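## Task

Pull the cap off the marker, then draw only the numeral 9 on the whiteboard, oriented so its top faces the long whiteboard edge that is farther from the robot.

## Robot and tools

Robot: two arms, left_arm and right_arm, each with six joints and a parallel gripper. The names are labels only; left_arm sits on the +y side of the scene. Bases may be tilted and may stand on mounting plates held by a metal frame behind the arms; plates and frame are fixed obstacles and count as part of the nearer arm for any "too close" warning.

Frame: one shared world frame with its origin on the table top midway between the arms, +x pointing out over the table, +z up. Gripper poses in results are end_effector_position (metres) and end_effector_quat_wxyz. The position is the point between the finger pads, roughly 1 cm short of the tips; fingers point along the gripper's +z and close along its y. Reported hand positions can be off, more so at long reach.

Joint order, used in every row and every per-joint list: shoulder, elbow, waist, wrist pitch, wrist yaw, wrist roll. Stated ranges (rad): shoulder 0.000 to 3.142, elbow 0.000 to 3.142, waist -2.618 to 3.054, wrist pitch -1.571 to 1.571, wrist yaw -1.571 to 1.571, wrist roll -2.094 to 2.094. True ends may differ by up to 0.036 rad.

A row: one flat list of 14 numbers, each in [-1, 1]: left_arm's six joint values then its opening, followed by right_arm's six joint values then its opening. Always give all 14 even if one arm stays still. Joint values are scaled offsets, not poses: 1.0 equals 1.258 rad shoulder, 1.238 elbow, 1.202 waist, 2.073 wrist pitch, 2.022 wrist yaw and wrist roll. Opening is absolute: +1 fully open, -1 closed. Optionally append 12 stiffness factors (0 to 1), left_arm's six then right_arm's six in joint order; they scale position gains and persist until changed.

execute_actions(actions): a list of actions; each action is a list of up to 15 rows, one per 1/30 s control step; a short table repeats its last row to fill 15 steps. Joint offsets in every row are measured from the arm's angles at the start of that action (for the first action, the latest reported angles), not from the previous row. An action asking any joint to exceed its range by more than 0.036 rad is rejected for both arms; a malformed action or a failing first action rejects the whole call. An empty list simply returns state and images. A joint driven to its end may produce a "joint sent to its limit" note; its absence proves nothing.

move(target, speed, blocking): target is one row as above, its offsets taken from the Joint positions in the most recent result that printed them. All joints travel proportionally, so grippers trace curves; duration 0.5 to 10 s. speed (rad/s, 0.01 to 2, default 0.5) caps the joint with the longest travel. Finger values are sent immediately. No collision avoidance. blocking=false returns after 0.5 s while motion continues; then call wait(0) or stop before sending further rows or moves. The result adds a "move:" line: ending (done, off_target, moving, held, fault), limits=held or limits=none, and each arm's joint farthest from its target.

wait(seconds): 0 to 10; arms keep their last command; returns early if a running move ends. stop(): brakes a running move; fingers continue. zoom_image(camera, region): camera is one of cam_head_left, cam_head_right, cam_high, cam_low, cam_left_wrist, cam_right_wrist (all 504x504); region is [x0, y0, x1, y1] pixels from the top-left, at most 504 by 504. finished_scene(scene): integer 1 to 2, irreversible; only call it when the digit is complete and stable. Its result never confirms success but may name a failure.

Motion limits: per step each joint target stays within a lead of the measured angle (waist 0.202, shoulder 0.258, elbow 0.238, wrist pitch 0.573, wrist yaw and roll 0.522 rad), and targets that would move a gripper over 70 mm are pulled back, so big changes need several actions. Unfinished motion should be recommanded. Sending zeros can let an arm sag; re-aim at desired angles and extend the aim if a joint lags.

Results: state line per arm; Joint positions and Joint velocities (six joints in order, then finger gap in m, 0.094 fully open); Joint targets; grip_measured on the command scale (can be about 1 mm off per gripper); joint torques (offset, noisy); step readings after actions, with HELD marking throttled steps; "joint command not followed" when a clearance check altered targets; FAULT, MOTOR HOT (from 75 °C) and OVER-TEMPERATURE FAULT lines. Camera calibrations are given in OpenCV form with T_world_to_cam; small per-scene errors exist.

Gripping: to hold something, command an opening somewhat below grip_measured (about 0.03 below is firm). Pad force peaks around 50 to 62 N; thin parts are held weaker.

Avoid: dropping or knocking anything off the table, fast or deep presses into the board (press gently, aim only slightly below the surface), the arms striking or squeezing each other, long heavy holds that overheat motors, and any strokes besides the required digit. Loose objects may occasionally be nudged by outside disturbances. The robot holds its last command while you compose a reply.

Each tool is called after "Emit:" as name([rows], argument=value, ...), one row to a line, values as JSON.

## Session

Emit:
execute_actions(actions=[])

Scene clock: 0.00 s.
left_arm: end_effector_position=(+0.3832, +0.4312, +0.1864) grip_measured=+1.000 end_effector_quat_wxyz=(+0.365, -0.014, +0.931, +0.001) | right_arm: end_effector_position=(+0.6256, -0.3029, +0.3402) grip_measured=+1.000 end_effector_quat_wxyz=(-0.570, +0.643, -0.418, +0.294)
Joint names: [shoulder, elbow, waist, wrist pitch, wrist yaw, wrist roll]
Joint positions: left_arm=[1.533 0.537 0.501 0.449 0.225 0.518 0.094] | right_arm=[ 1.849  1.284 -0.435  0.506 -0.729 -1.913  0.094]
Joint velocities: left_arm=[-0.002  0.007  0.007 -0.051 -0.051 -0.037  0.   ] | right_arm=[ 0.012  0.002 -0.007 -0.037 -0.081  0.081  0.   ]
Joint torques (N m, as the arm reports them, + toward a larger angle): no reading
Motor temperatures (°C, as the motors report them): left_arm=[24 26 22 23 24 26] | right_arm=[24 23 26 26 23 25]
Joint targets: left_arm=[1.530 0.540 0.499 0.443 0.231 0.519] | right_arm=[1.836 1.293 -0.430 0.503 -0.739 -1.903]
Joint stiffness scale: left_arm=[1. 1. 1. 1. 1. 1.] | right_arm=[1. 1. 1. 1. 1. 1.]

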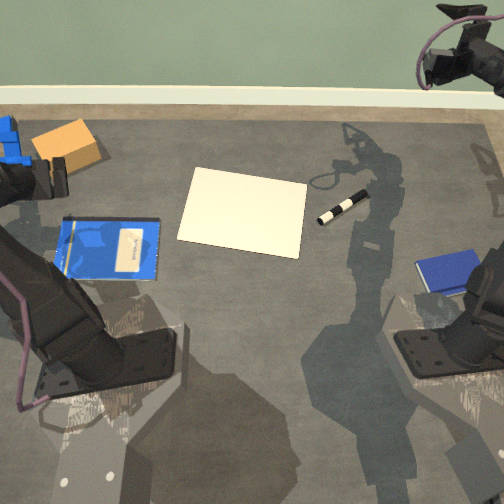

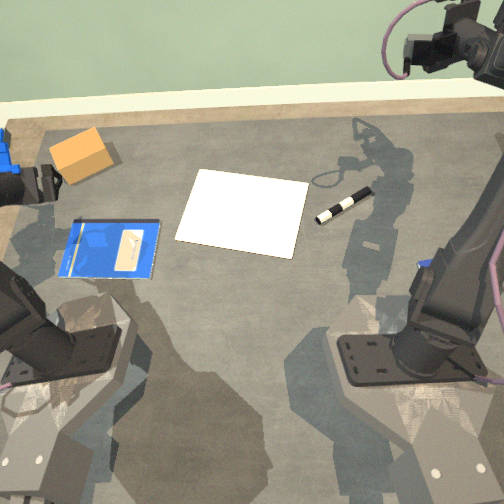

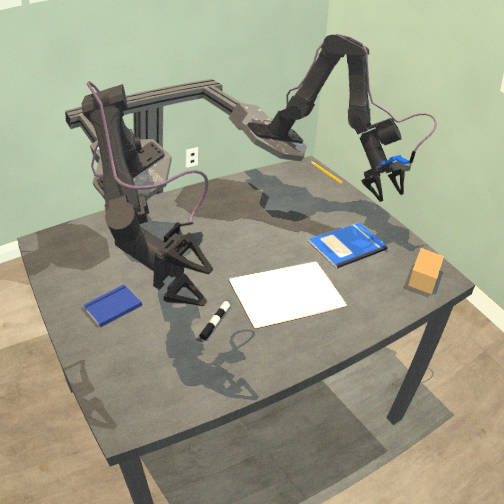

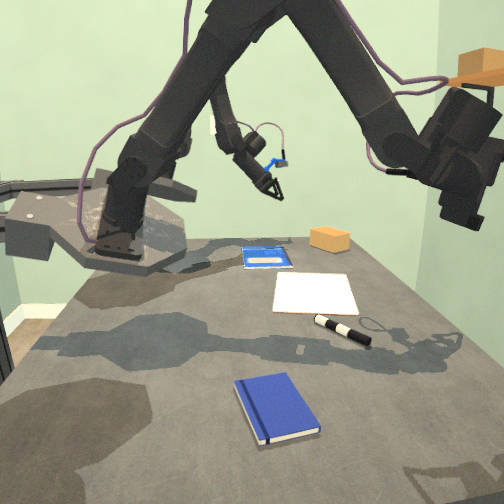

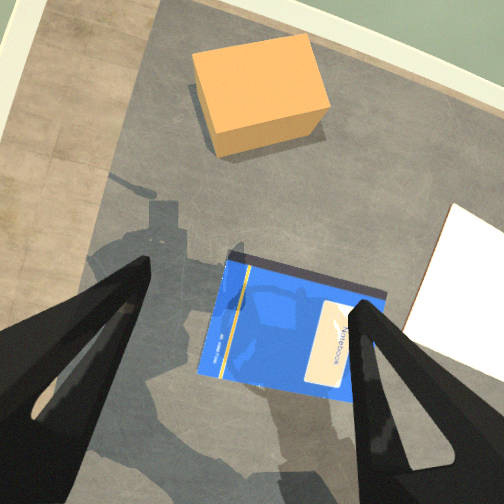

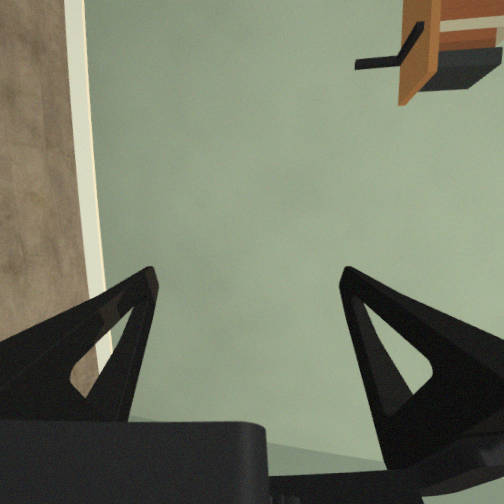

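Emit:
zoom_image(camera="cam_head_left", region=[160, 150, 400, 280])

Emit:
zoom_image(camera="cam_high", region=[170, 240, 370, 360])

Region (160, 150, 400, 280) of cam_head_left's 504x504 image, scaled by 2.100, with more detail than that image has; it fills the top 273 rows of this view, and the rest is white.

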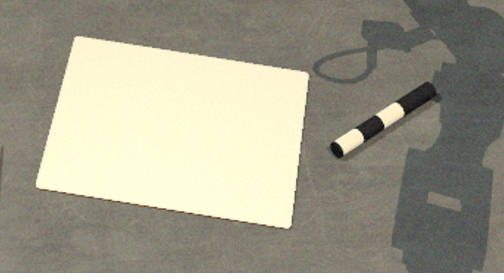

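Region (170, 240, 370, 360) of cam_high's 504x504 image, scaled by 2.520, with more detail than that image has; it fills the top 302 rows of this view, and the rest is white.

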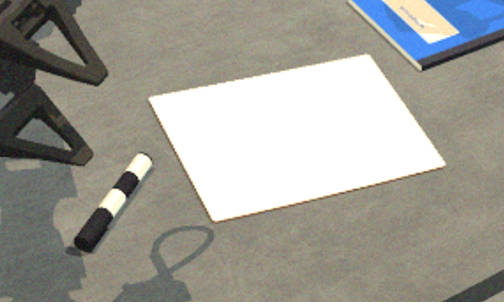

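Emit:
execute_actions([
  [[0,0,-0.2,0,0,0,1,0,0,-0.2,0,0,0,1]],
  [[0,0,0,0,0,0,1,0,0,0,0,0,0,1]],
])

Emit:
execute_actions([
  [[-0.2,0,0,0,0,0,1,0.2,0,0,0,0,0,1]],
  [[0,0,0,0,0,0,1,0,0,0,0,0,0,1]],
])

Emit:
execute_actions([
  [[0,0.2,0,0,0,0,1,0,-0.2,0,0,0,0,1]],
  [[0,0,0,0,0,0,1,0,0,0,0,0,0,1]],
])

Emit:
execute_actions([
  [[0,0,0,0.15,0,0,1,0,0,0,0.15,0,0,1]],
  [[0,0,0,0,0,0,1,0,0,0,0,0,0,1]],
])

Emit:
execute_actions([
  [[0,0,0,0,-0.15,0,1,0,0,0,0,0.3,0,1]],
  [[0,0,0,0,0,0,1,0,0,0,0,0,0,1]],
])

Emit:
execute_actions([
  [[0,0,0,0,0,-0.2,1,0,0,0,0,0,0.4,1]],
  [[0,0,0,0,0,0,1,0,0,0,0,0,0,1]],
])

Scene clock: 4.97 s.
left_arm: end_effector_position=(+0.4168, +0.3423, +0.2110) grip_measured=+1.000 end_effector_quat_wxyz=(+0.401, +0.078, +0.910, -0.066) | right_arm: end_effector_position=(+0.5998, -0.4353, +0.3078) grip_measured=+1.000 end_effector_quat_wxyz=(-0.486, +0.623, -0.499, +0.355)
Joint names: [shoulder, elbow, waist, wrist pitch, wrist yaw, wrist roll]
Joint positions: left_arm=[1.533 0.537 0.258 0.451 0.224 0.517 0.094] | right_arm=[ 1.849  1.284 -0.683  0.506 -0.708 -1.921  0.094]
Joint velocities: left_arm=[-0.002 -0.002 -0.012 -0.022  0.037 -0.051  0.   ] | right_arm=[ 0.012  0.017 -0.007 -0.022 -0.081 -0.022  0.   ]
Joint torques (N m, as the arm reports them, + toward a larger angle): left_arm=[-5.89  4.65 -1.38  1.53  0.35  0.03] | right_arm=[-12.5    6.55   0.96   1.41  -0.3    0.07]
Motor temperatures (°C, as the motors report them): left_arm=[25 26 22 23 24 26] | right_arm=[26 24 26 27 23 25]
Joint targets: left_arm=[1.533 0.537 0.258 0.451 0.225 0.517] | right_arm=[1.849 1.284 -0.685 0.506 -0.712 -1.917]
Joint stiffness scale: left_arm=[1. 1. 1. 1. 1. 1.] | right_arm=[1. 1. 1. 1. 1. 1.]
Step readings (joint positions; steps 1 to 15: 1st action; 16 to 30: 2nd action):
0: left_arm=[1.533 0.537 0.501 0.449 0.225 0.518] | right_arm=[1.849 1.284 -0.435 0.506 -0.729 -1.913]
1: left_arm=[1.533 0.537 0.477 0.449 0.209 0.517] | right_arm=[1.849 1.284 -0.448 0.506 -0.734 -1.913]
2: left_arm=[1.533 0.537 0.424 0.450 0.199 0.517] | right_arm=[1.849 1.284 -0.471 0.506 -0.739 -1.914]
4: left_arm=[1.533 0.537 0.305 0.451 0.212 0.517] | right_arm=[1.849 1.284 -0.553 0.506 -0.738 -1.915]
8: left_arm=[1.533 0.537 0.251 0.451 0.228 0.517] | right_arm=[1.849 1.284 -0.701 0.506 -0.716 -1.917]
15: left_arm=[1.533 0.537 0.258 0.451 0.225 0.517] | right_arm=[1.849 1.284 -0.685 0.506 -0.713 -1.917]
16: left_arm=[1.533 0.537 0.258 0.451 0.225 0.517] | right_arm=[1.849 1.284 -0.683 0.506 -0.713 -1.918]
17: left_arm=[1.533 0.537 0.258 0.451 0.225 0.517] | right_arm=[1.849 1.284 -0.683 0.506 -0.713 -1.919]
19: left_arm=[1.533 0.537 0.258 0.451 0.224 0.517] | right_arm=[1.849 1.284 -0.683 0.506 -0.710 -1.920]
23: left_arm=[1.533 0.537 0.258 0.451 0.224 0.517] | right_arm=[1.849 1.284 -0.683 0.506 -0.709 -1.921]
30: Joint positions above
camera_calibration (this result's frames):
cam_left_wrist: T_world_to_cam=[[-0.001137, -0.983058, 0.183289, 0.298369], [-0.997543, -0.0117246, -0.0690719, 0.456681], [0.0700507, -0.182917, -0.980629, 0.341574], [0, 0, 0, 1]] pos_world=[0.43197, 0.361148, 0.311813]
cam_right_wrist: T_world_to_cam=[[0.257228, 0.0483839, 0.965139, -0.428102], [-0.356688, -0.923467, 0.141359, -0.214189], [0.898113, -0.380615, -0.220283, -0.528236], [0, 0, 0, 1]] pos_world=[0.508137, -0.378138, 0.327094]

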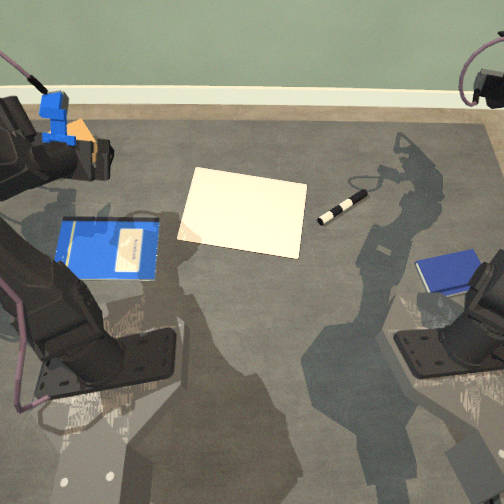

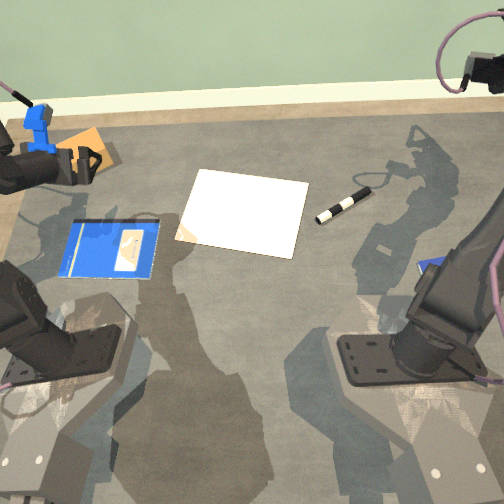

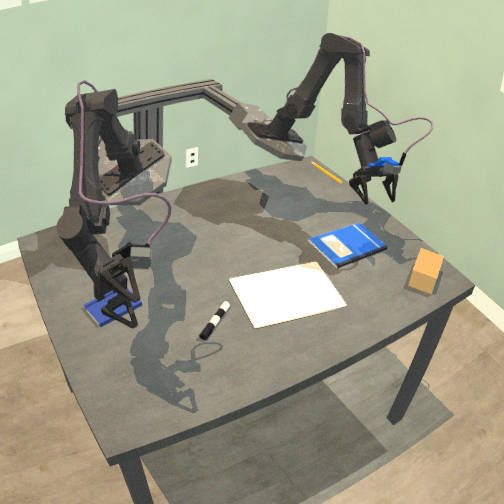

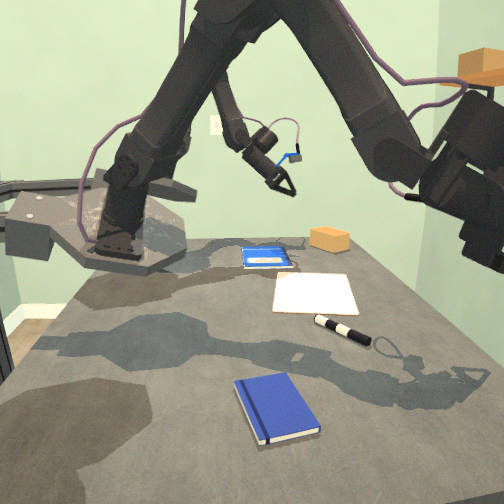

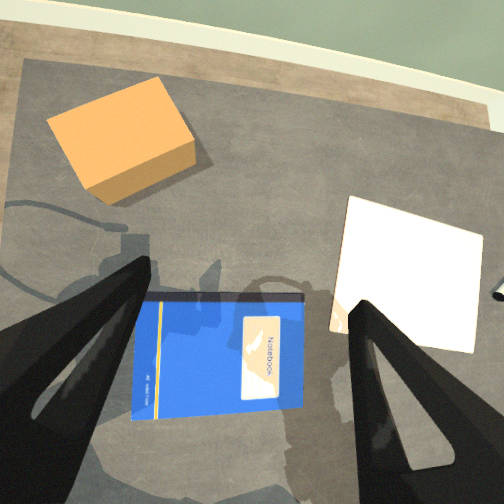

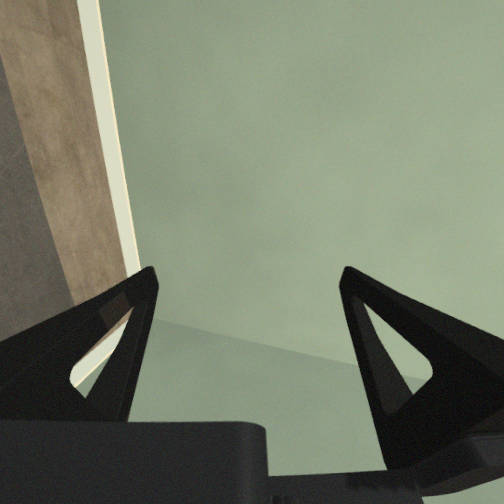

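Scene clock: 5.97 s.
left_arm: end_effector_position=(+0.4394, +0.3781, +0.3081) grip_measured=+1.000 end_effector_quat_wxyz=(+0.513, +0.070, +0.856, +0.001) | right_arm: end_effector_position=(+0.5698, -0.4029, +0.1527) grip_measured=+1.000 end_effector_quat_wxyz=(-0.459, +0.635, -0.578, +0.230)
Joint names: [shoulder, elbow, waist, wrist pitch, wrist yaw, wrist roll]
Joint positions: left_arm=[1.27  0.54  0.258 0.47  0.22  0.517 0.094] | right_arm=[ 2.135  1.272 -0.683  0.498 -0.687 -1.929  0.094]
Joint velocities: left_arm=[-0.012 -0.017  0.007  0.037 -0.022 -0.081  0.   ] | right_arm=[-0.007  0.002 -0.007  0.007 -0.139 -0.007  0.   ]
Joint torques (N m, as the arm reports them, + toward a larger angle): left_arm=[-5.    6.03 -1.11  1.84  0.3   0.04] | right_arm=[-12.67   5.06   1.22   1.16  -0.44   0.04]
Motor temperatures (°C, as the motors report them): left_arm=[25 26 22 23 24 26] | right_arm=[26 24 26 27 23 25]
Joint targets: left_arm=[1.270 0.540 0.258 0.470 0.220 0.517] | right_arm=[2.135 1.272 -0.683 0.494 -0.696 -1.926]
Joint stiffness scale: left_arm=[1. 1. 1. 1. 1. 1.] | right_arm=[1. 1. 1. 1. 1. 1.]
Step readings (joint positions; steps 1 to 15: 1st action; 16 to 30: 2nd action):
0: left_arm=[1.533 0.537 0.258 0.451 0.224 0.517] | right_arm=[1.849 1.284 -0.683 0.506 -0.708 -1.921]
1: left_arm=[1.510 0.536 0.258 0.440 0.222 0.517] | right_arm=[1.862 1.285 -0.683 0.514 -0.710 -1.921]
2: left_arm=[1.459 0.527 0.258 0.422 0.220 0.517] | right_arm=[1.883 1.291 -0.683 0.530 -0.710 -1.922]
4: left_arm=[1.348 0.524 0.258 0.426 0.220 0.517] | right_arm=[1.946 1.294 -0.683 0.543 -0.708 -1.922]
8: left_arm=[1.270 0.540 0.258 0.479 0.220 0.517] | right_arm=[2.093 1.291 -0.683 0.525 -0.700 -1.924]
15: left_arm=[1.270 0.540 0.258 0.470 0.220 0.517] | right_arm=[2.135 1.272 -0.683 0.494 -0.696 -1.926]
16: left_arm=[1.270 0.540 0.258 0.470 0.220 0.517] | right_arm=[2.135 1.272 -0.683 0.497 -0.695 -1.926]
17: left_arm=[1.270 0.540 0.258 0.470 0.220 0.517] | right_arm=[2.135 1.272 -0.683 0.498 -0.693 -1.927]
19: left_arm=[1.270 0.540 0.258 0.470 0.220 0.517] | right_arm=[2.135 1.272 -0.683 0.498 -0.691 -1.928]
23: left_arm=[1.270 0.540 0.258 0.470 0.220 0.517] | right_arm=[2.135 1.272 -0.683 0.498 -0.688 -1.928]
30: Joint positions above
camera_calibration (this result's frames):
cam_left_wrist: T_world_to_cam=[[0.037693, -0.994586, 0.0968371, 0.329709], [-0.943575, -0.0673295, -0.324243, 0.56224], [0.329008, -0.0791513, -0.941004, 0.276488], [0, 0, 0, 1]] pos_world=[0.427121, 0.387664, 0.410551]
cam_right_wrist: T_world_to_cam=[[0.504876, -0.0700564, 0.860344, -0.445135], [-0.30768, -0.94584, 0.103538, -0.204261], [0.806494, -0.316984, -0.499087, -0.402719], [0, 0, 0, 1]] pos_world=[0.486681, -0.352038, 0.203126]

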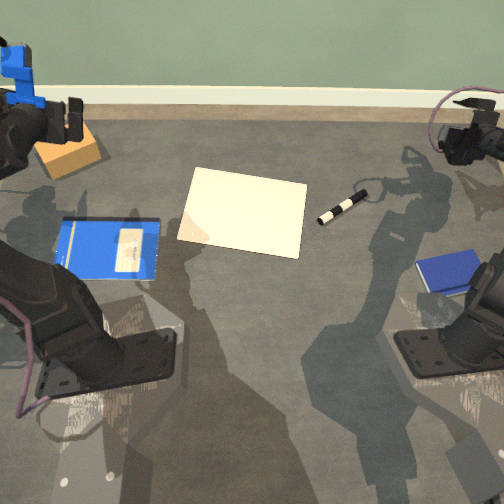

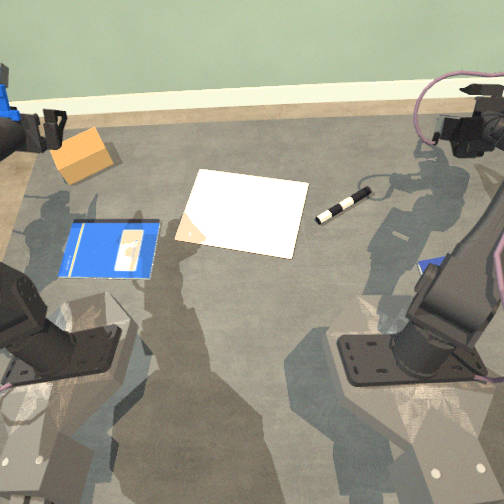

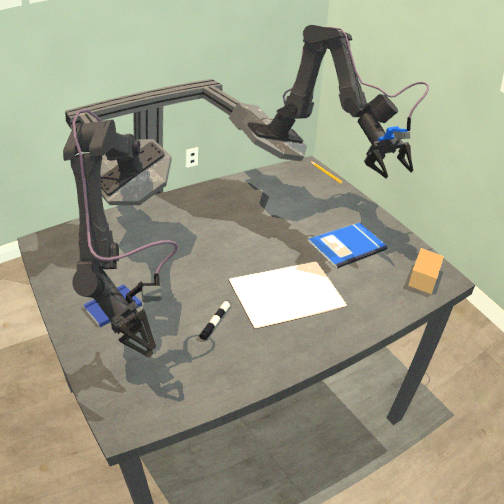

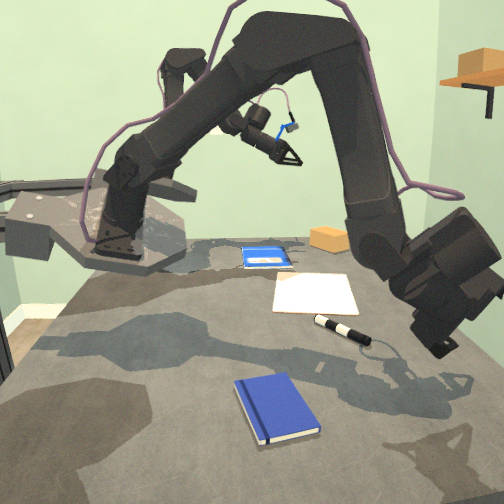

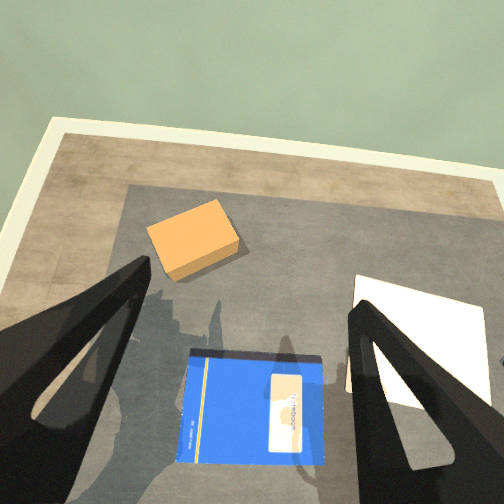

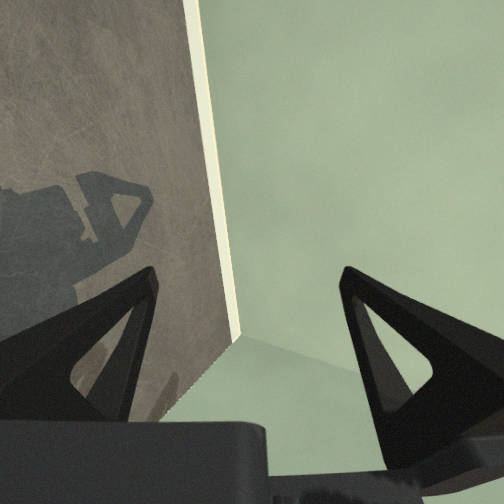

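Scene clock: 6.97 s.
left_arm: end_effector_position=(+0.4963, +0.4268, +0.4104) grip_measured=+1.000 end_effector_quat_wxyz=(+0.609, +0.061, +0.788, +0.064) | right_arm: end_effector_position=(+0.4810, -0.3473, +0.0847) grip_measured=+1.000 end_effector_quat_wxyz=(-0.423, +0.635, -0.637, +0.111)
Joint names: [shoulder, elbow, waist, wrist pitch, wrist yaw, wrist roll]
Joint positions: left_arm=[1.271 0.788 0.258 0.489 0.219 0.517 0.094] | right_arm=[ 2.153  1.017 -0.683  0.494 -0.663 -1.933  0.094]
Joint velocities: left_arm=[-0.007  0.017 -0.022  0.007  0.007  0.037  0.   ] | right_arm=[ 0.007  0.007 -0.007 -0.051 -0.007  0.007  0.   ]
Joint torques (N m, as the arm reports them, + toward a larger angle): left_arm=[-5.94  6.96 -1.18  1.98  0.27  0.04] | right_arm=[-11.03   3.03   1.14   0.89  -0.53   0.04]
Motor temperatures (°C, as the motors report them): left_arm=[25 26 22 24 24 26] | right_arm=[26 24 26 27 23 25]
Joint targets: left_arm=[1.271 0.788 0.258 0.489 0.219 0.517] | right_arm=[2.153 1.017 -0.683 0.493 -0.675 -1.932]
Joint stiffness scale: left_arm=[1. 1. 1. 1. 1. 1.] | right_arm=[1. 1. 1. 1. 1. 1.]
Step readings (joint positions; steps 1 to 15: 1st action; 16 to 30: 2nd action):
0: left_arm=[1.270 0.540 0.258 0.470 0.220 0.517] | right_arm=[2.135 1.272 -0.683 0.498 -0.687 -1.929]
1: left_arm=[1.271 0.557 0.258 0.455 0.220 0.517] | right_arm=[2.133 1.249 -0.683 0.514 -0.682 -1.929]
2: left_arm=[1.279 0.592 0.258 0.439 0.220 0.517] | right_arm=[2.123 1.207 -0.683 0.530 -0.680 -1.929]
4: left_arm=[1.284 0.677 0.258 0.435 0.220 0.517] | right_arm=[2.119 1.117 -0.683 0.535 -0.679 -1.930]
8: left_arm=[1.276 0.785 0.258 0.485 0.219 0.517] | right_arm=[2.148 1.020 -0.683 0.492 -0.678 -1.932]
15: left_arm=[1.271 0.788 0.258 0.489 0.219 0.517] | right_arm=[2.153 1.017 -0.683 0.493 -0.675 -1.932]
16: left_arm=[1.271 0.788 0.258 0.489 0.219 0.517] | right_arm=[2.153 1.017 -0.683 0.494 -0.673 -1.932]
17: left_arm=[1.271 0.788 0.258 0.489 0.219 0.517] | right_arm=[2.153 1.017 -0.683 0.494 -0.671 -1.932]
19: left_arm=[1.271 0.788 0.258 0.489 0.219 0.517] | right_arm=[2.153 1.017 -0.683 0.494 -0.668 -1.933]
23: left_arm=[1.271 0.788 0.258 0.489 0.219 0.517] | right_arm=[2.153 1.017 -0.683 0.494 -0.665 -1.933]
30: Joint positions above
camera_calibration (this result's frames):
cam_left_wrist: T_world_to_cam=[[0.0921552, -0.995355, 0.0278409, 0.367645], [-0.830691, -0.0922667, -0.549035, 0.699348], [0.549053, 0.0274693, -0.835336, 0.159854], [0, 0, 0, 1]] pos_world=[0.459293, 0.426073, 0.507263]
cam_right_wrist: T_world_to_cam=[[0.700715, -0.15373, 0.696682, -0.447233], [-0.271639, -0.960446, 0.0612791, -0.190732], [0.659705, -0.232185, -0.714758, -0.229108], [0, 0, 0, 1]] pos_world=[0.412716, -0.305136, 0.15951]

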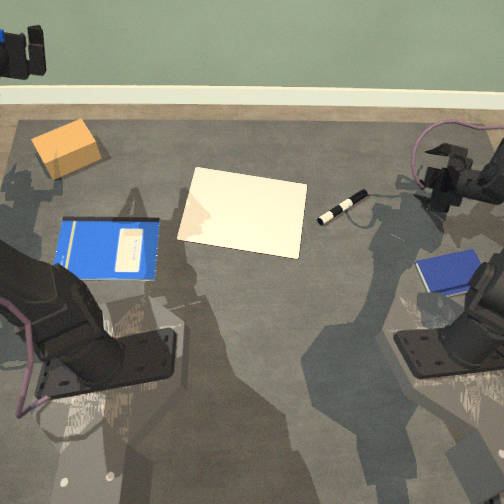

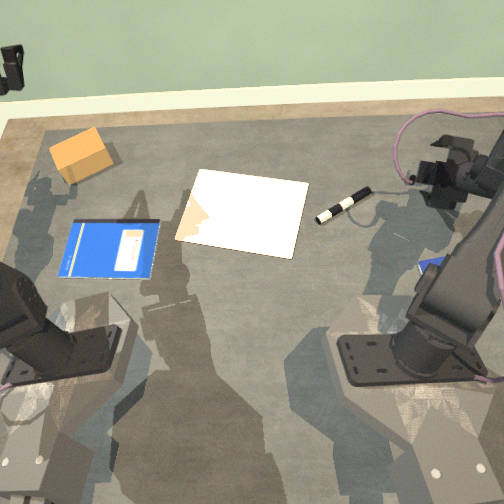

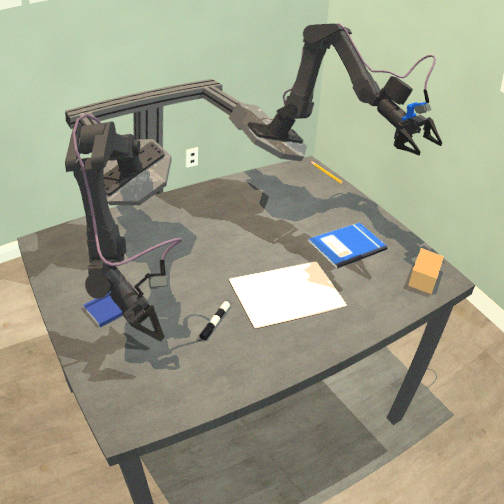

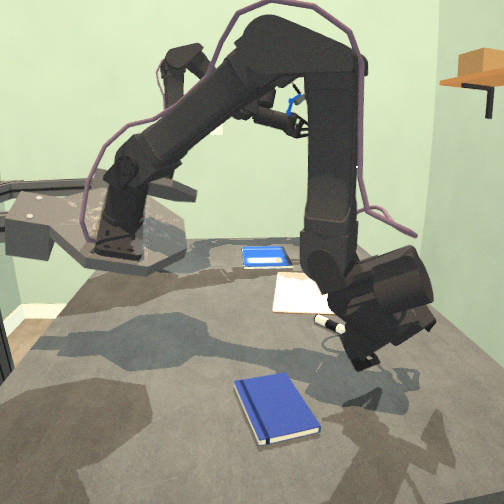

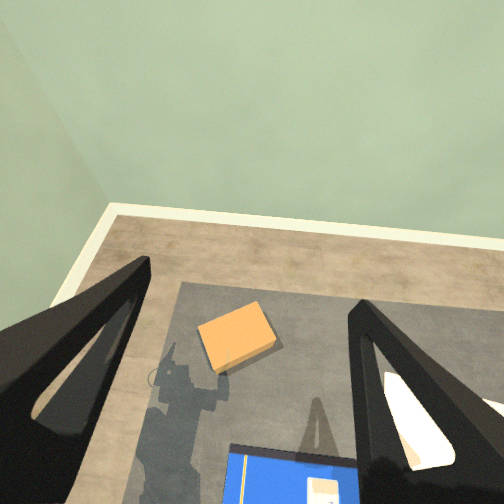

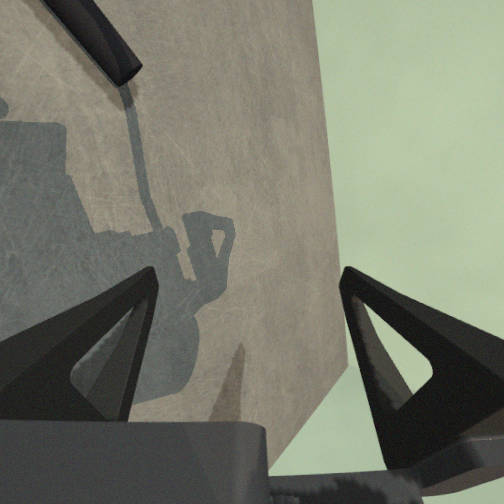

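Scene clock: 7.97 s.
left_arm: end_effector_position=(+0.5030, +0.4474, +0.4757) grip_measured=+1.000 end_effector_quat_wxyz=(+0.702, +0.050, +0.698, +0.130) | right_arm: end_effector_position=(+0.5196, -0.3765, +0.1188) grip_measured=+1.000 end_effector_quat_wxyz=(-0.443, +0.636, -0.582, +0.246)
Joint names: [shoulder, elbow, waist, wrist pitch, wrist yaw, wrist roll]
Joint positions: left_arm=[1.276 0.784 0.258 0.791 0.219 0.517 0.094] | right_arm=[ 2.158  1.013 -0.683  0.793 -0.646 -1.939  0.094]
Joint velocities: left_arm=[-0.002  0.017 -0.007 -0.022 -0.051 -0.022  0.   ] | right_arm=[-0.007 -0.012 -0.002 -0.066 -0.066 -0.022  0.   ]
Joint torques (N m, as the arm reports them, + toward a larger angle): left_arm=[-5.99  6.91 -1.12  2.    0.23  0.02] | right_arm=[-11.37   3.33   1.17   1.2   -0.41   0.06]
Motor temperatures (°C, as the motors report them): left_arm=[25 26 22 24 24 26] | right_arm=[27 24 26 27 23 25]
Joint targets: left_arm=[1.276 0.784 0.258 0.790 0.219 0.517] | right_arm=[2.158 1.013 -0.683 0.792 -0.654 -1.936]
Joint stiffness scale: left_arm=[1. 1. 1. 1. 1. 1.] | right_arm=[1. 1. 1. 1. 1. 1.]
Step readings (joint positions; steps 1 to 15: 1st action; 16 to 30: 2nd action):
0: left_arm=[1.271 0.788 0.258 0.489 0.219 0.517] | right_arm=[2.153 1.017 -0.683 0.494 -0.663 -1.933]
1: left_arm=[1.272 0.785 0.258 0.524 0.219 0.517] | right_arm=[2.154 1.014 -0.683 0.530 -0.663 -1.933]
2: left_arm=[1.276 0.784 0.258 0.572 0.219 0.517] | right_arm=[2.157 1.013 -0.683 0.579 -0.660 -1.934]
4: left_arm=[1.276 0.784 0.258 0.657 0.219 0.517] | right_arm=[2.158 1.013 -0.683 0.663 -0.656 -1.934]
8: left_arm=[1.276 0.784 0.258 0.748 0.219 0.517] | right_arm=[2.158 1.013 -0.683 0.751 -0.655 -1.935]
15: left_arm=[1.276 0.784 0.258 0.790 0.219 0.517] | right_arm=[2.158 1.013 -0.683 0.792 -0.655 -1.936]
16: left_arm=[1.276 0.784 0.258 0.791 0.219 0.517] | right_arm=[2.158 1.013 -0.683 0.793 -0.653 -1.936]
17: left_arm=[1.276 0.784 0.258 0.791 0.219 0.517] | right_arm=[2.158 1.013 -0.683 0.793 -0.652 -1.937]
19: left_arm=[1.276 0.784 0.258 0.791 0.219 0.517] | right_arm=[2.158 1.013 -0.683 0.793 -0.650 -1.938]
23: left_arm=[1.276 0.784 0.258 0.791 0.219 0.517] | right_arm=[2.158 1.013 -0.683 0.793 -0.647 -1.938]
30: Joint positions above
camera_calibration (this result's frames):
cam_left_wrist: T_world_to_cam=[[0.166931, -0.985539, -0.0291205, 0.370842], [-0.648967, -0.0875911, -0.755758, 0.747447], [0.742278, 0.145057, -0.654203, -0.0257876], [0, 0, 0, 1]] pos_world=[0.442305, 0.434689, 0.558818]
cam_right_wrist: T_world_to_cam=[[0.505354, -0.0504589, 0.861436, -0.381796], [-0.331624, -0.932982, 0.139895, -0.178241], [0.796645, -0.356369, -0.488219, -0.381796], [0, 0, 0, 1]] pos_world=[0.437989, -0.321621, 0.167428]

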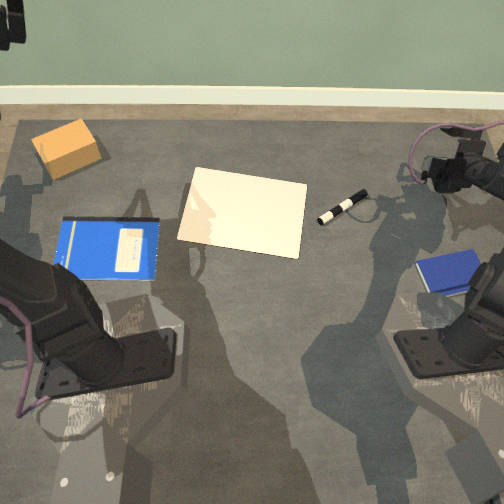

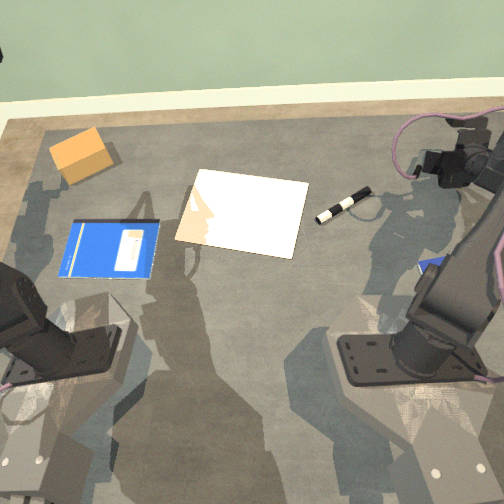

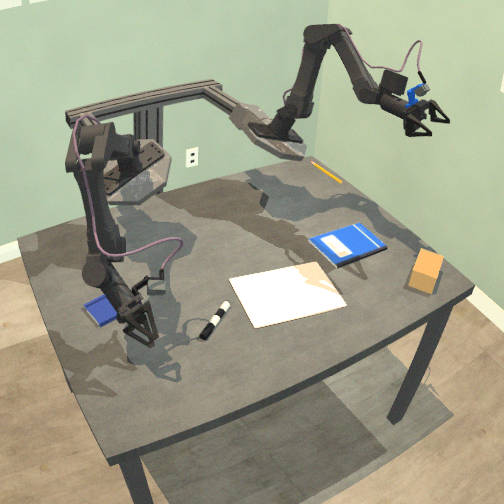

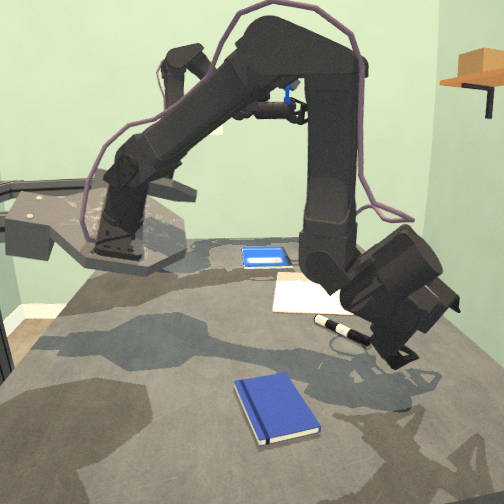

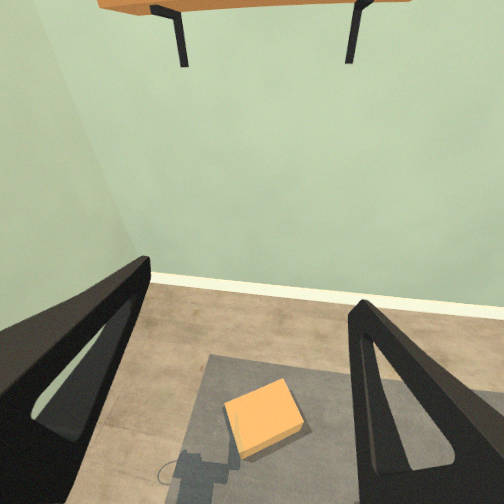

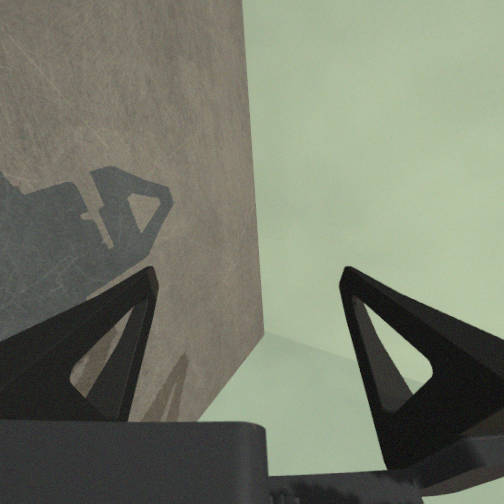

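Scene clock: 8.97 s.
left_arm: end_effector_position=(+0.4904, +0.4954, +0.4624) grip_measured=+1.000 end_effector_quat_wxyz=(+0.651, -0.048, +0.725, +0.220) | right_arm: end_effector_position=(+0.4947, -0.4711, +0.0845) grip_measured=+1.000 end_effector_quat_wxyz=(+0.198, -0.590, +0.702, -0.348)
Joint names: [shoulder, elbow, waist, wrist pitch, wrist yaw, wrist roll]
Joint positions: left_arm=[ 1.276  0.784  0.257  0.791 -0.072  0.517  0.094] | right_arm=[ 2.158  1.013 -0.683  0.793 -0.054 -1.943  0.094]
Joint velocities: left_arm=[ 0.002  0.002 -0.012  0.037 -0.037 -0.11   0.   ] | right_arm=[-0.002 -0.002  0.007  0.051 -0.051 -0.081  0.   ]
Joint torques (N m, as the arm reports them, + toward a larger angle): left_arm=[-5.94  6.97 -1.06  2.02  0.23  0.02] | right_arm=[-11.46   3.47   1.08   1.31  -0.1    0.03]
Motor temperatures (°C, as the motors report them): left_arm=[25 26 22 24 24 26] | right_arm=[27 24 26 27 23 25]
Joint targets: left_arm=[1.276 0.784 0.257 0.791 -0.071 0.517] | right_arm=[2.158 1.013 -0.683 0.793 -0.058 -1.941]
Joint stiffness scale: left_arm=[1. 1. 1. 1. 1. 1.] | right_arm=[1. 1. 1. 1. 1. 1.]
Step readings (joint positions; steps 1 to 15: 1st action; 16 to 30: 2nd action):
0: left_arm=[1.276 0.784 0.258 0.791 0.219 0.517] | right_arm=[2.158 1.013 -0.683 0.793 -0.646 -1.939]
1: left_arm=[1.276 0.784 0.255 0.791 0.178 0.517] | right_arm=[2.158 1.013 -0.681 0.793 -0.575 -1.939]
2: left_arm=[1.276 0.784 0.255 0.791 0.126 0.517] | right_arm=[2.158 1.013 -0.678 0.793 -0.472 -1.940]
4: left_arm=[1.276 0.784 0.257 0.791 0.049 0.517] | right_arm=[2.158 1.013 -0.680 0.793 -0.311 -1.940]
8: left_arm=[1.276 0.784 0.257 0.791 -0.030 0.517] | right_arm=[2.158 1.013 -0.683 0.793 -0.143 -1.941]
15: left_arm=[1.276 0.784 0.257 0.791 -0.071 0.517] | right_arm=[2.158 1.013 -0.683 0.793 -0.058 -1.941]
16: left_arm=[1.276 0.784 0.257 0.791 -0.072 0.517] | right_arm=[2.158 1.013 -0.683 0.793 -0.056 -1.941]
17: left_arm=[1.276 0.784 0.257 0.791 -0.072 0.517] | right_arm=[2.158 1.013 -0.683 0.793 -0.055 -1.941]
19: left_arm=[1.276 0.784 0.257 0.791 -0.072 0.517] | right_arm=[2.158 1.013 -0.683 0.793 -0.055 -1.942]
23: left_arm=[1.276 0.784 0.257 0.791 -0.072 0.517] | right_arm=[2.158 1.013 -0.683 0.793 -0.054 -1.942]
30: Joint positions above
camera_calibration (this result's frames):
cam_left_wrist: T_world_to_cam=[[0.430895, -0.901602, -0.0379886, 0.252932], [-0.651219, -0.281538, -0.704734, 0.807058], [0.624695, 0.328405, -0.708453, -0.0402125], [0, 0, 0, 1]] pos_world=[0.441705, 0.468467, 0.549882]
cam_right_wrist: T_world_to_cam=[[0.68455, -0.035886, 0.728082, -0.414841], [-0.58746, -0.618517, 0.52185, -0.02754], [0.431604, -0.784951, -0.444488, -0.437428], [0, 0, 0, 1]] pos_world=[0.456596, -0.37528, 0.121979]

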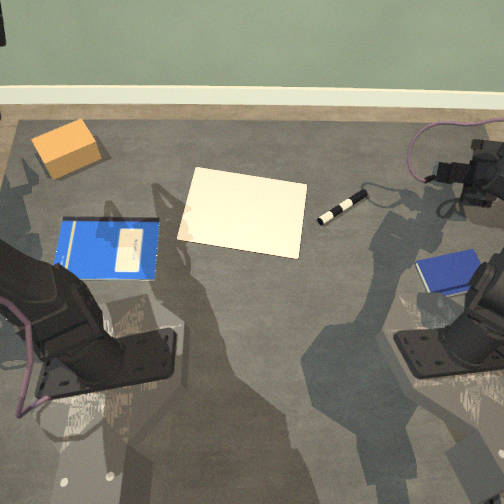

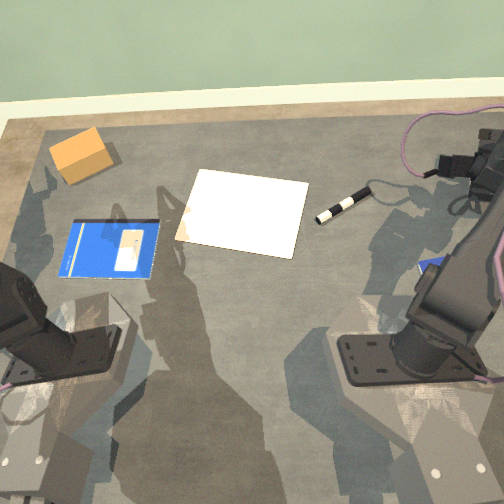

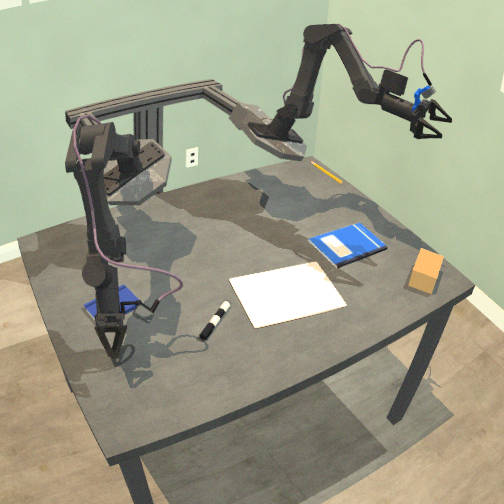

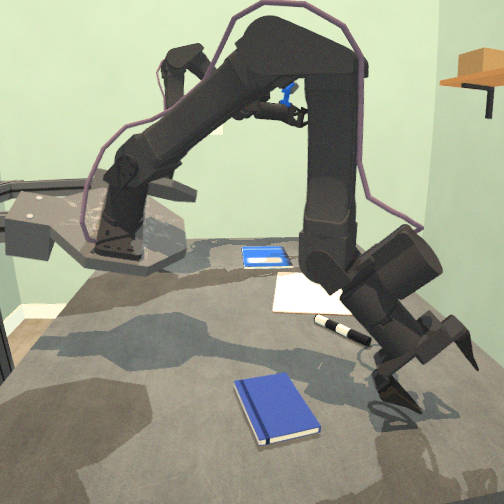

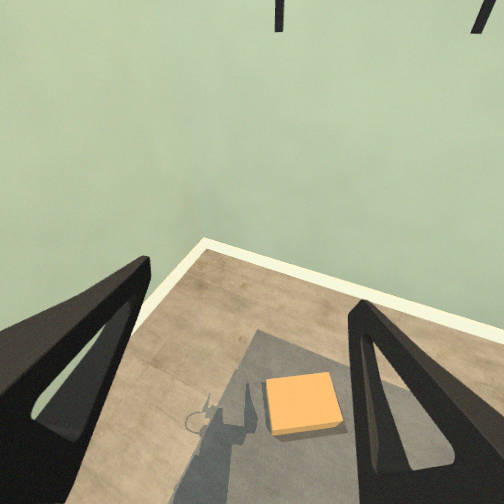

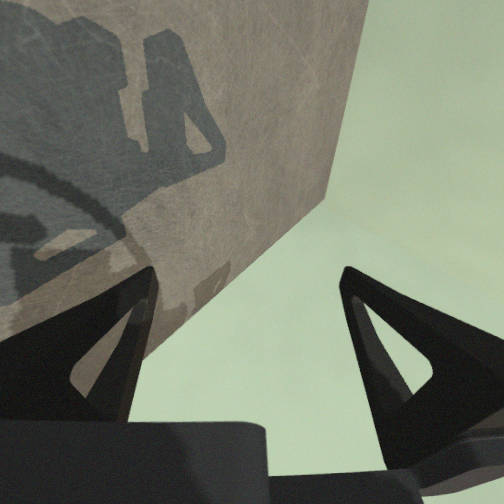

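Scene clock: 9.97 s.
left_arm: end_effector_position=(+0.4904, +0.4954, +0.4624) grip_measured=+1.000 end_effector_quat_wxyz=(+0.681, -0.186, +0.702, +0.091) | right_arm: end_effector_position=(+0.4940, -0.4719, +0.0841) grip_measured=+1.000 end_effector_quat_wxyz=(+0.311, -0.286, +0.871, -0.251)
Joint names: [shoulder, elbow, waist, wrist pitch, wrist yaw, wrist roll]
Joint positions: left_arm=[ 1.276  0.784  0.257  0.791 -0.072  0.131  0.094] | right_arm=[ 2.158  1.013 -0.683  0.792 -0.048 -1.182  0.094]
Joint velocities: left_arm=[-0.002  0.012  0.007 -0.022  0.081 -0.007  0.   ] | right_arm=[ 0.002  0.007 -0.012 -0.051 -0.037 -0.022  0.   ]
Joint torques (N m, as the arm reports them, + toward a larger angle): left_arm=[-5.96  6.92 -1.1   2.02  0.23  0.04] | right_arm=[-11.38   3.44   1.03   1.31  -0.1    0.03]
Motor temperatures (°C, as the motors report them): left_arm=[25 26 22 24 24 26] | right_arm=[27 24 26 27 23 25]
Joint targets: left_arm=[1.276 0.784 0.257 0.791 -0.072 0.132] | right_arm=[2.158 1.013 -0.683 0.792 -0.051 -1.181]
Joint stiffness scale: left_arm=[1. 1. 1. 1. 1. 1.] | right_arm=[1. 1. 1. 1. 1. 1.]
Step readings (joint positions; steps 1 to 15: 1st action; 16 to 30: 2nd action):
0: left_arm=[1.276 0.784 0.257 0.791 -0.072 0.517] | right_arm=[2.158 1.013 -0.683 0.793 -0.054 -1.943]
1: left_arm=[1.276 0.784 0.257 0.791 -0.072 0.456] | right_arm=[2.158 1.013 -0.683 0.793 -0.053 -1.865]
2: left_arm=[1.276 0.784 0.257 0.791 -0.072 0.388] | right_arm=[2.158 1.013 -0.683 0.792 -0.053 -1.766]
4: left_arm=[1.276 0.784 0.257 0.791 -0.072 0.290] | right_arm=[2.158 1.013 -0.683 0.792 -0.053 -1.570]
8: left_arm=[1.276 0.784 0.257 0.791 -0.072 0.187] | right_arm=[2.158 1.013 -0.683 0.792 -0.051 -1.319]
15: left_arm=[1.276 0.784 0.257 0.791 -0.072 0.131] | right_arm=[2.158 1.013 -0.683 0.792 -0.051 -1.181]
16: left_arm=[1.276 0.784 0.257 0.791 -0.072 0.131] | right_arm=[2.158 1.013 -0.683 0.792 -0.051 -1.180]
17: left_arm=[1.276 0.784 0.257 0.791 -0.072 0.131] | right_arm=[2.158 1.013 -0.683 0.792 -0.050 -1.180]
19: left_arm=[1.276 0.784 0.257 0.791 -0.072 0.131] | right_arm=[2.158 1.013 -0.683 0.792 -0.050 -1.181]
23: left_arm=[1.276 0.784 0.257 0.791 -0.072 0.131] | right_arm=[2.158 1.013 -0.683 0.792 -0.049 -1.182]
30: Joint positions above
camera_calibration (this result's frames):
cam_left_wrist: T_world_to_cam=[[0.427118, -0.838094, 0.339365, 0.0488213], [-0.541958, -0.537723, -0.645861, 0.853161], [0.723776, 0.0919373, -0.683883, 0.0169777], [0, 0, 0, 1]] pos_world=[0.429237, 0.49812, 0.546066]
cam_right_wrist: T_world_to_cam=[[0.348001, -0.690796, 0.633795, -0.549049], [-0.922184, -0.373917, 0.0988021, 0.288098], [0.168735, -0.618859, -0.767165, -0.20258], [0, 0, 0, 1]] pos_world=[0.490932, -0.396925, 0.164107]

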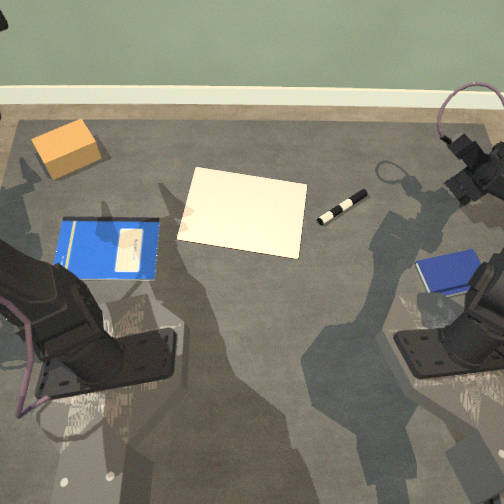

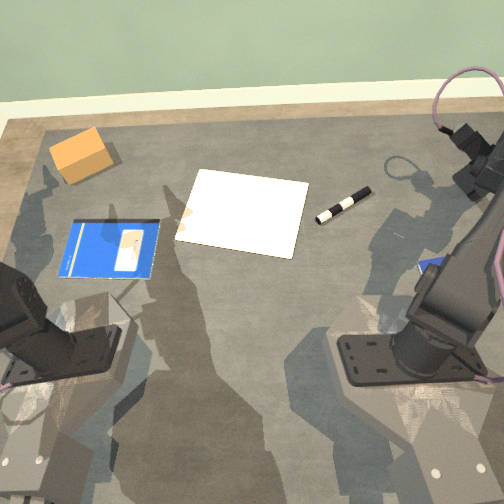

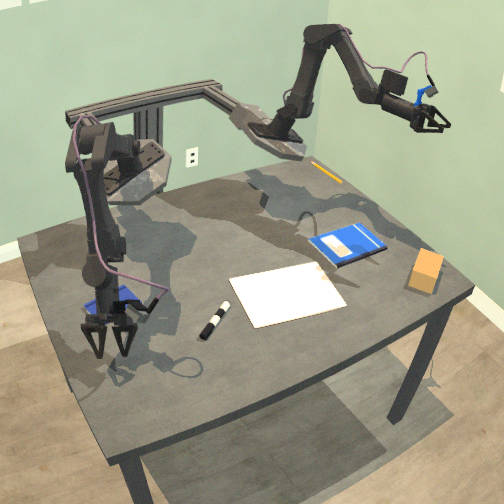

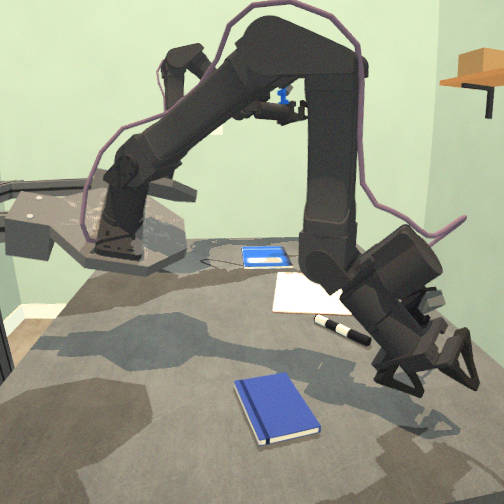

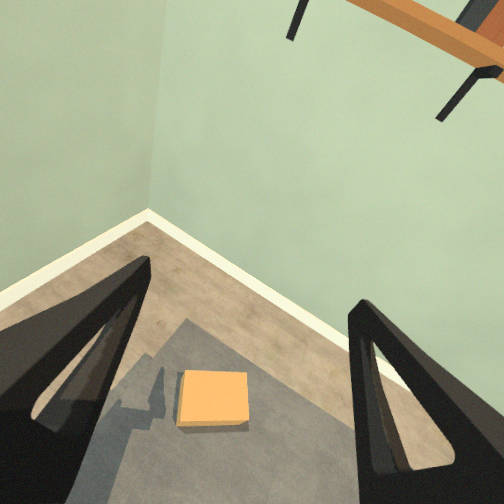

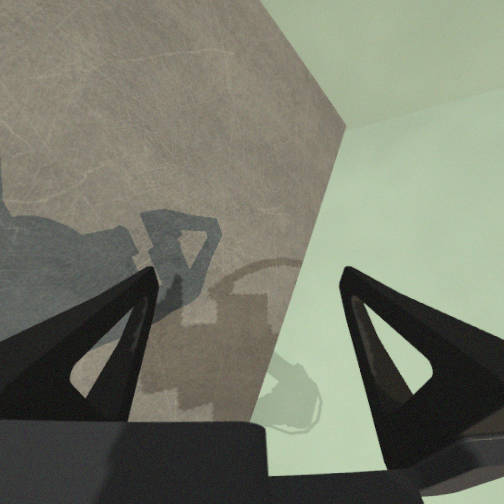

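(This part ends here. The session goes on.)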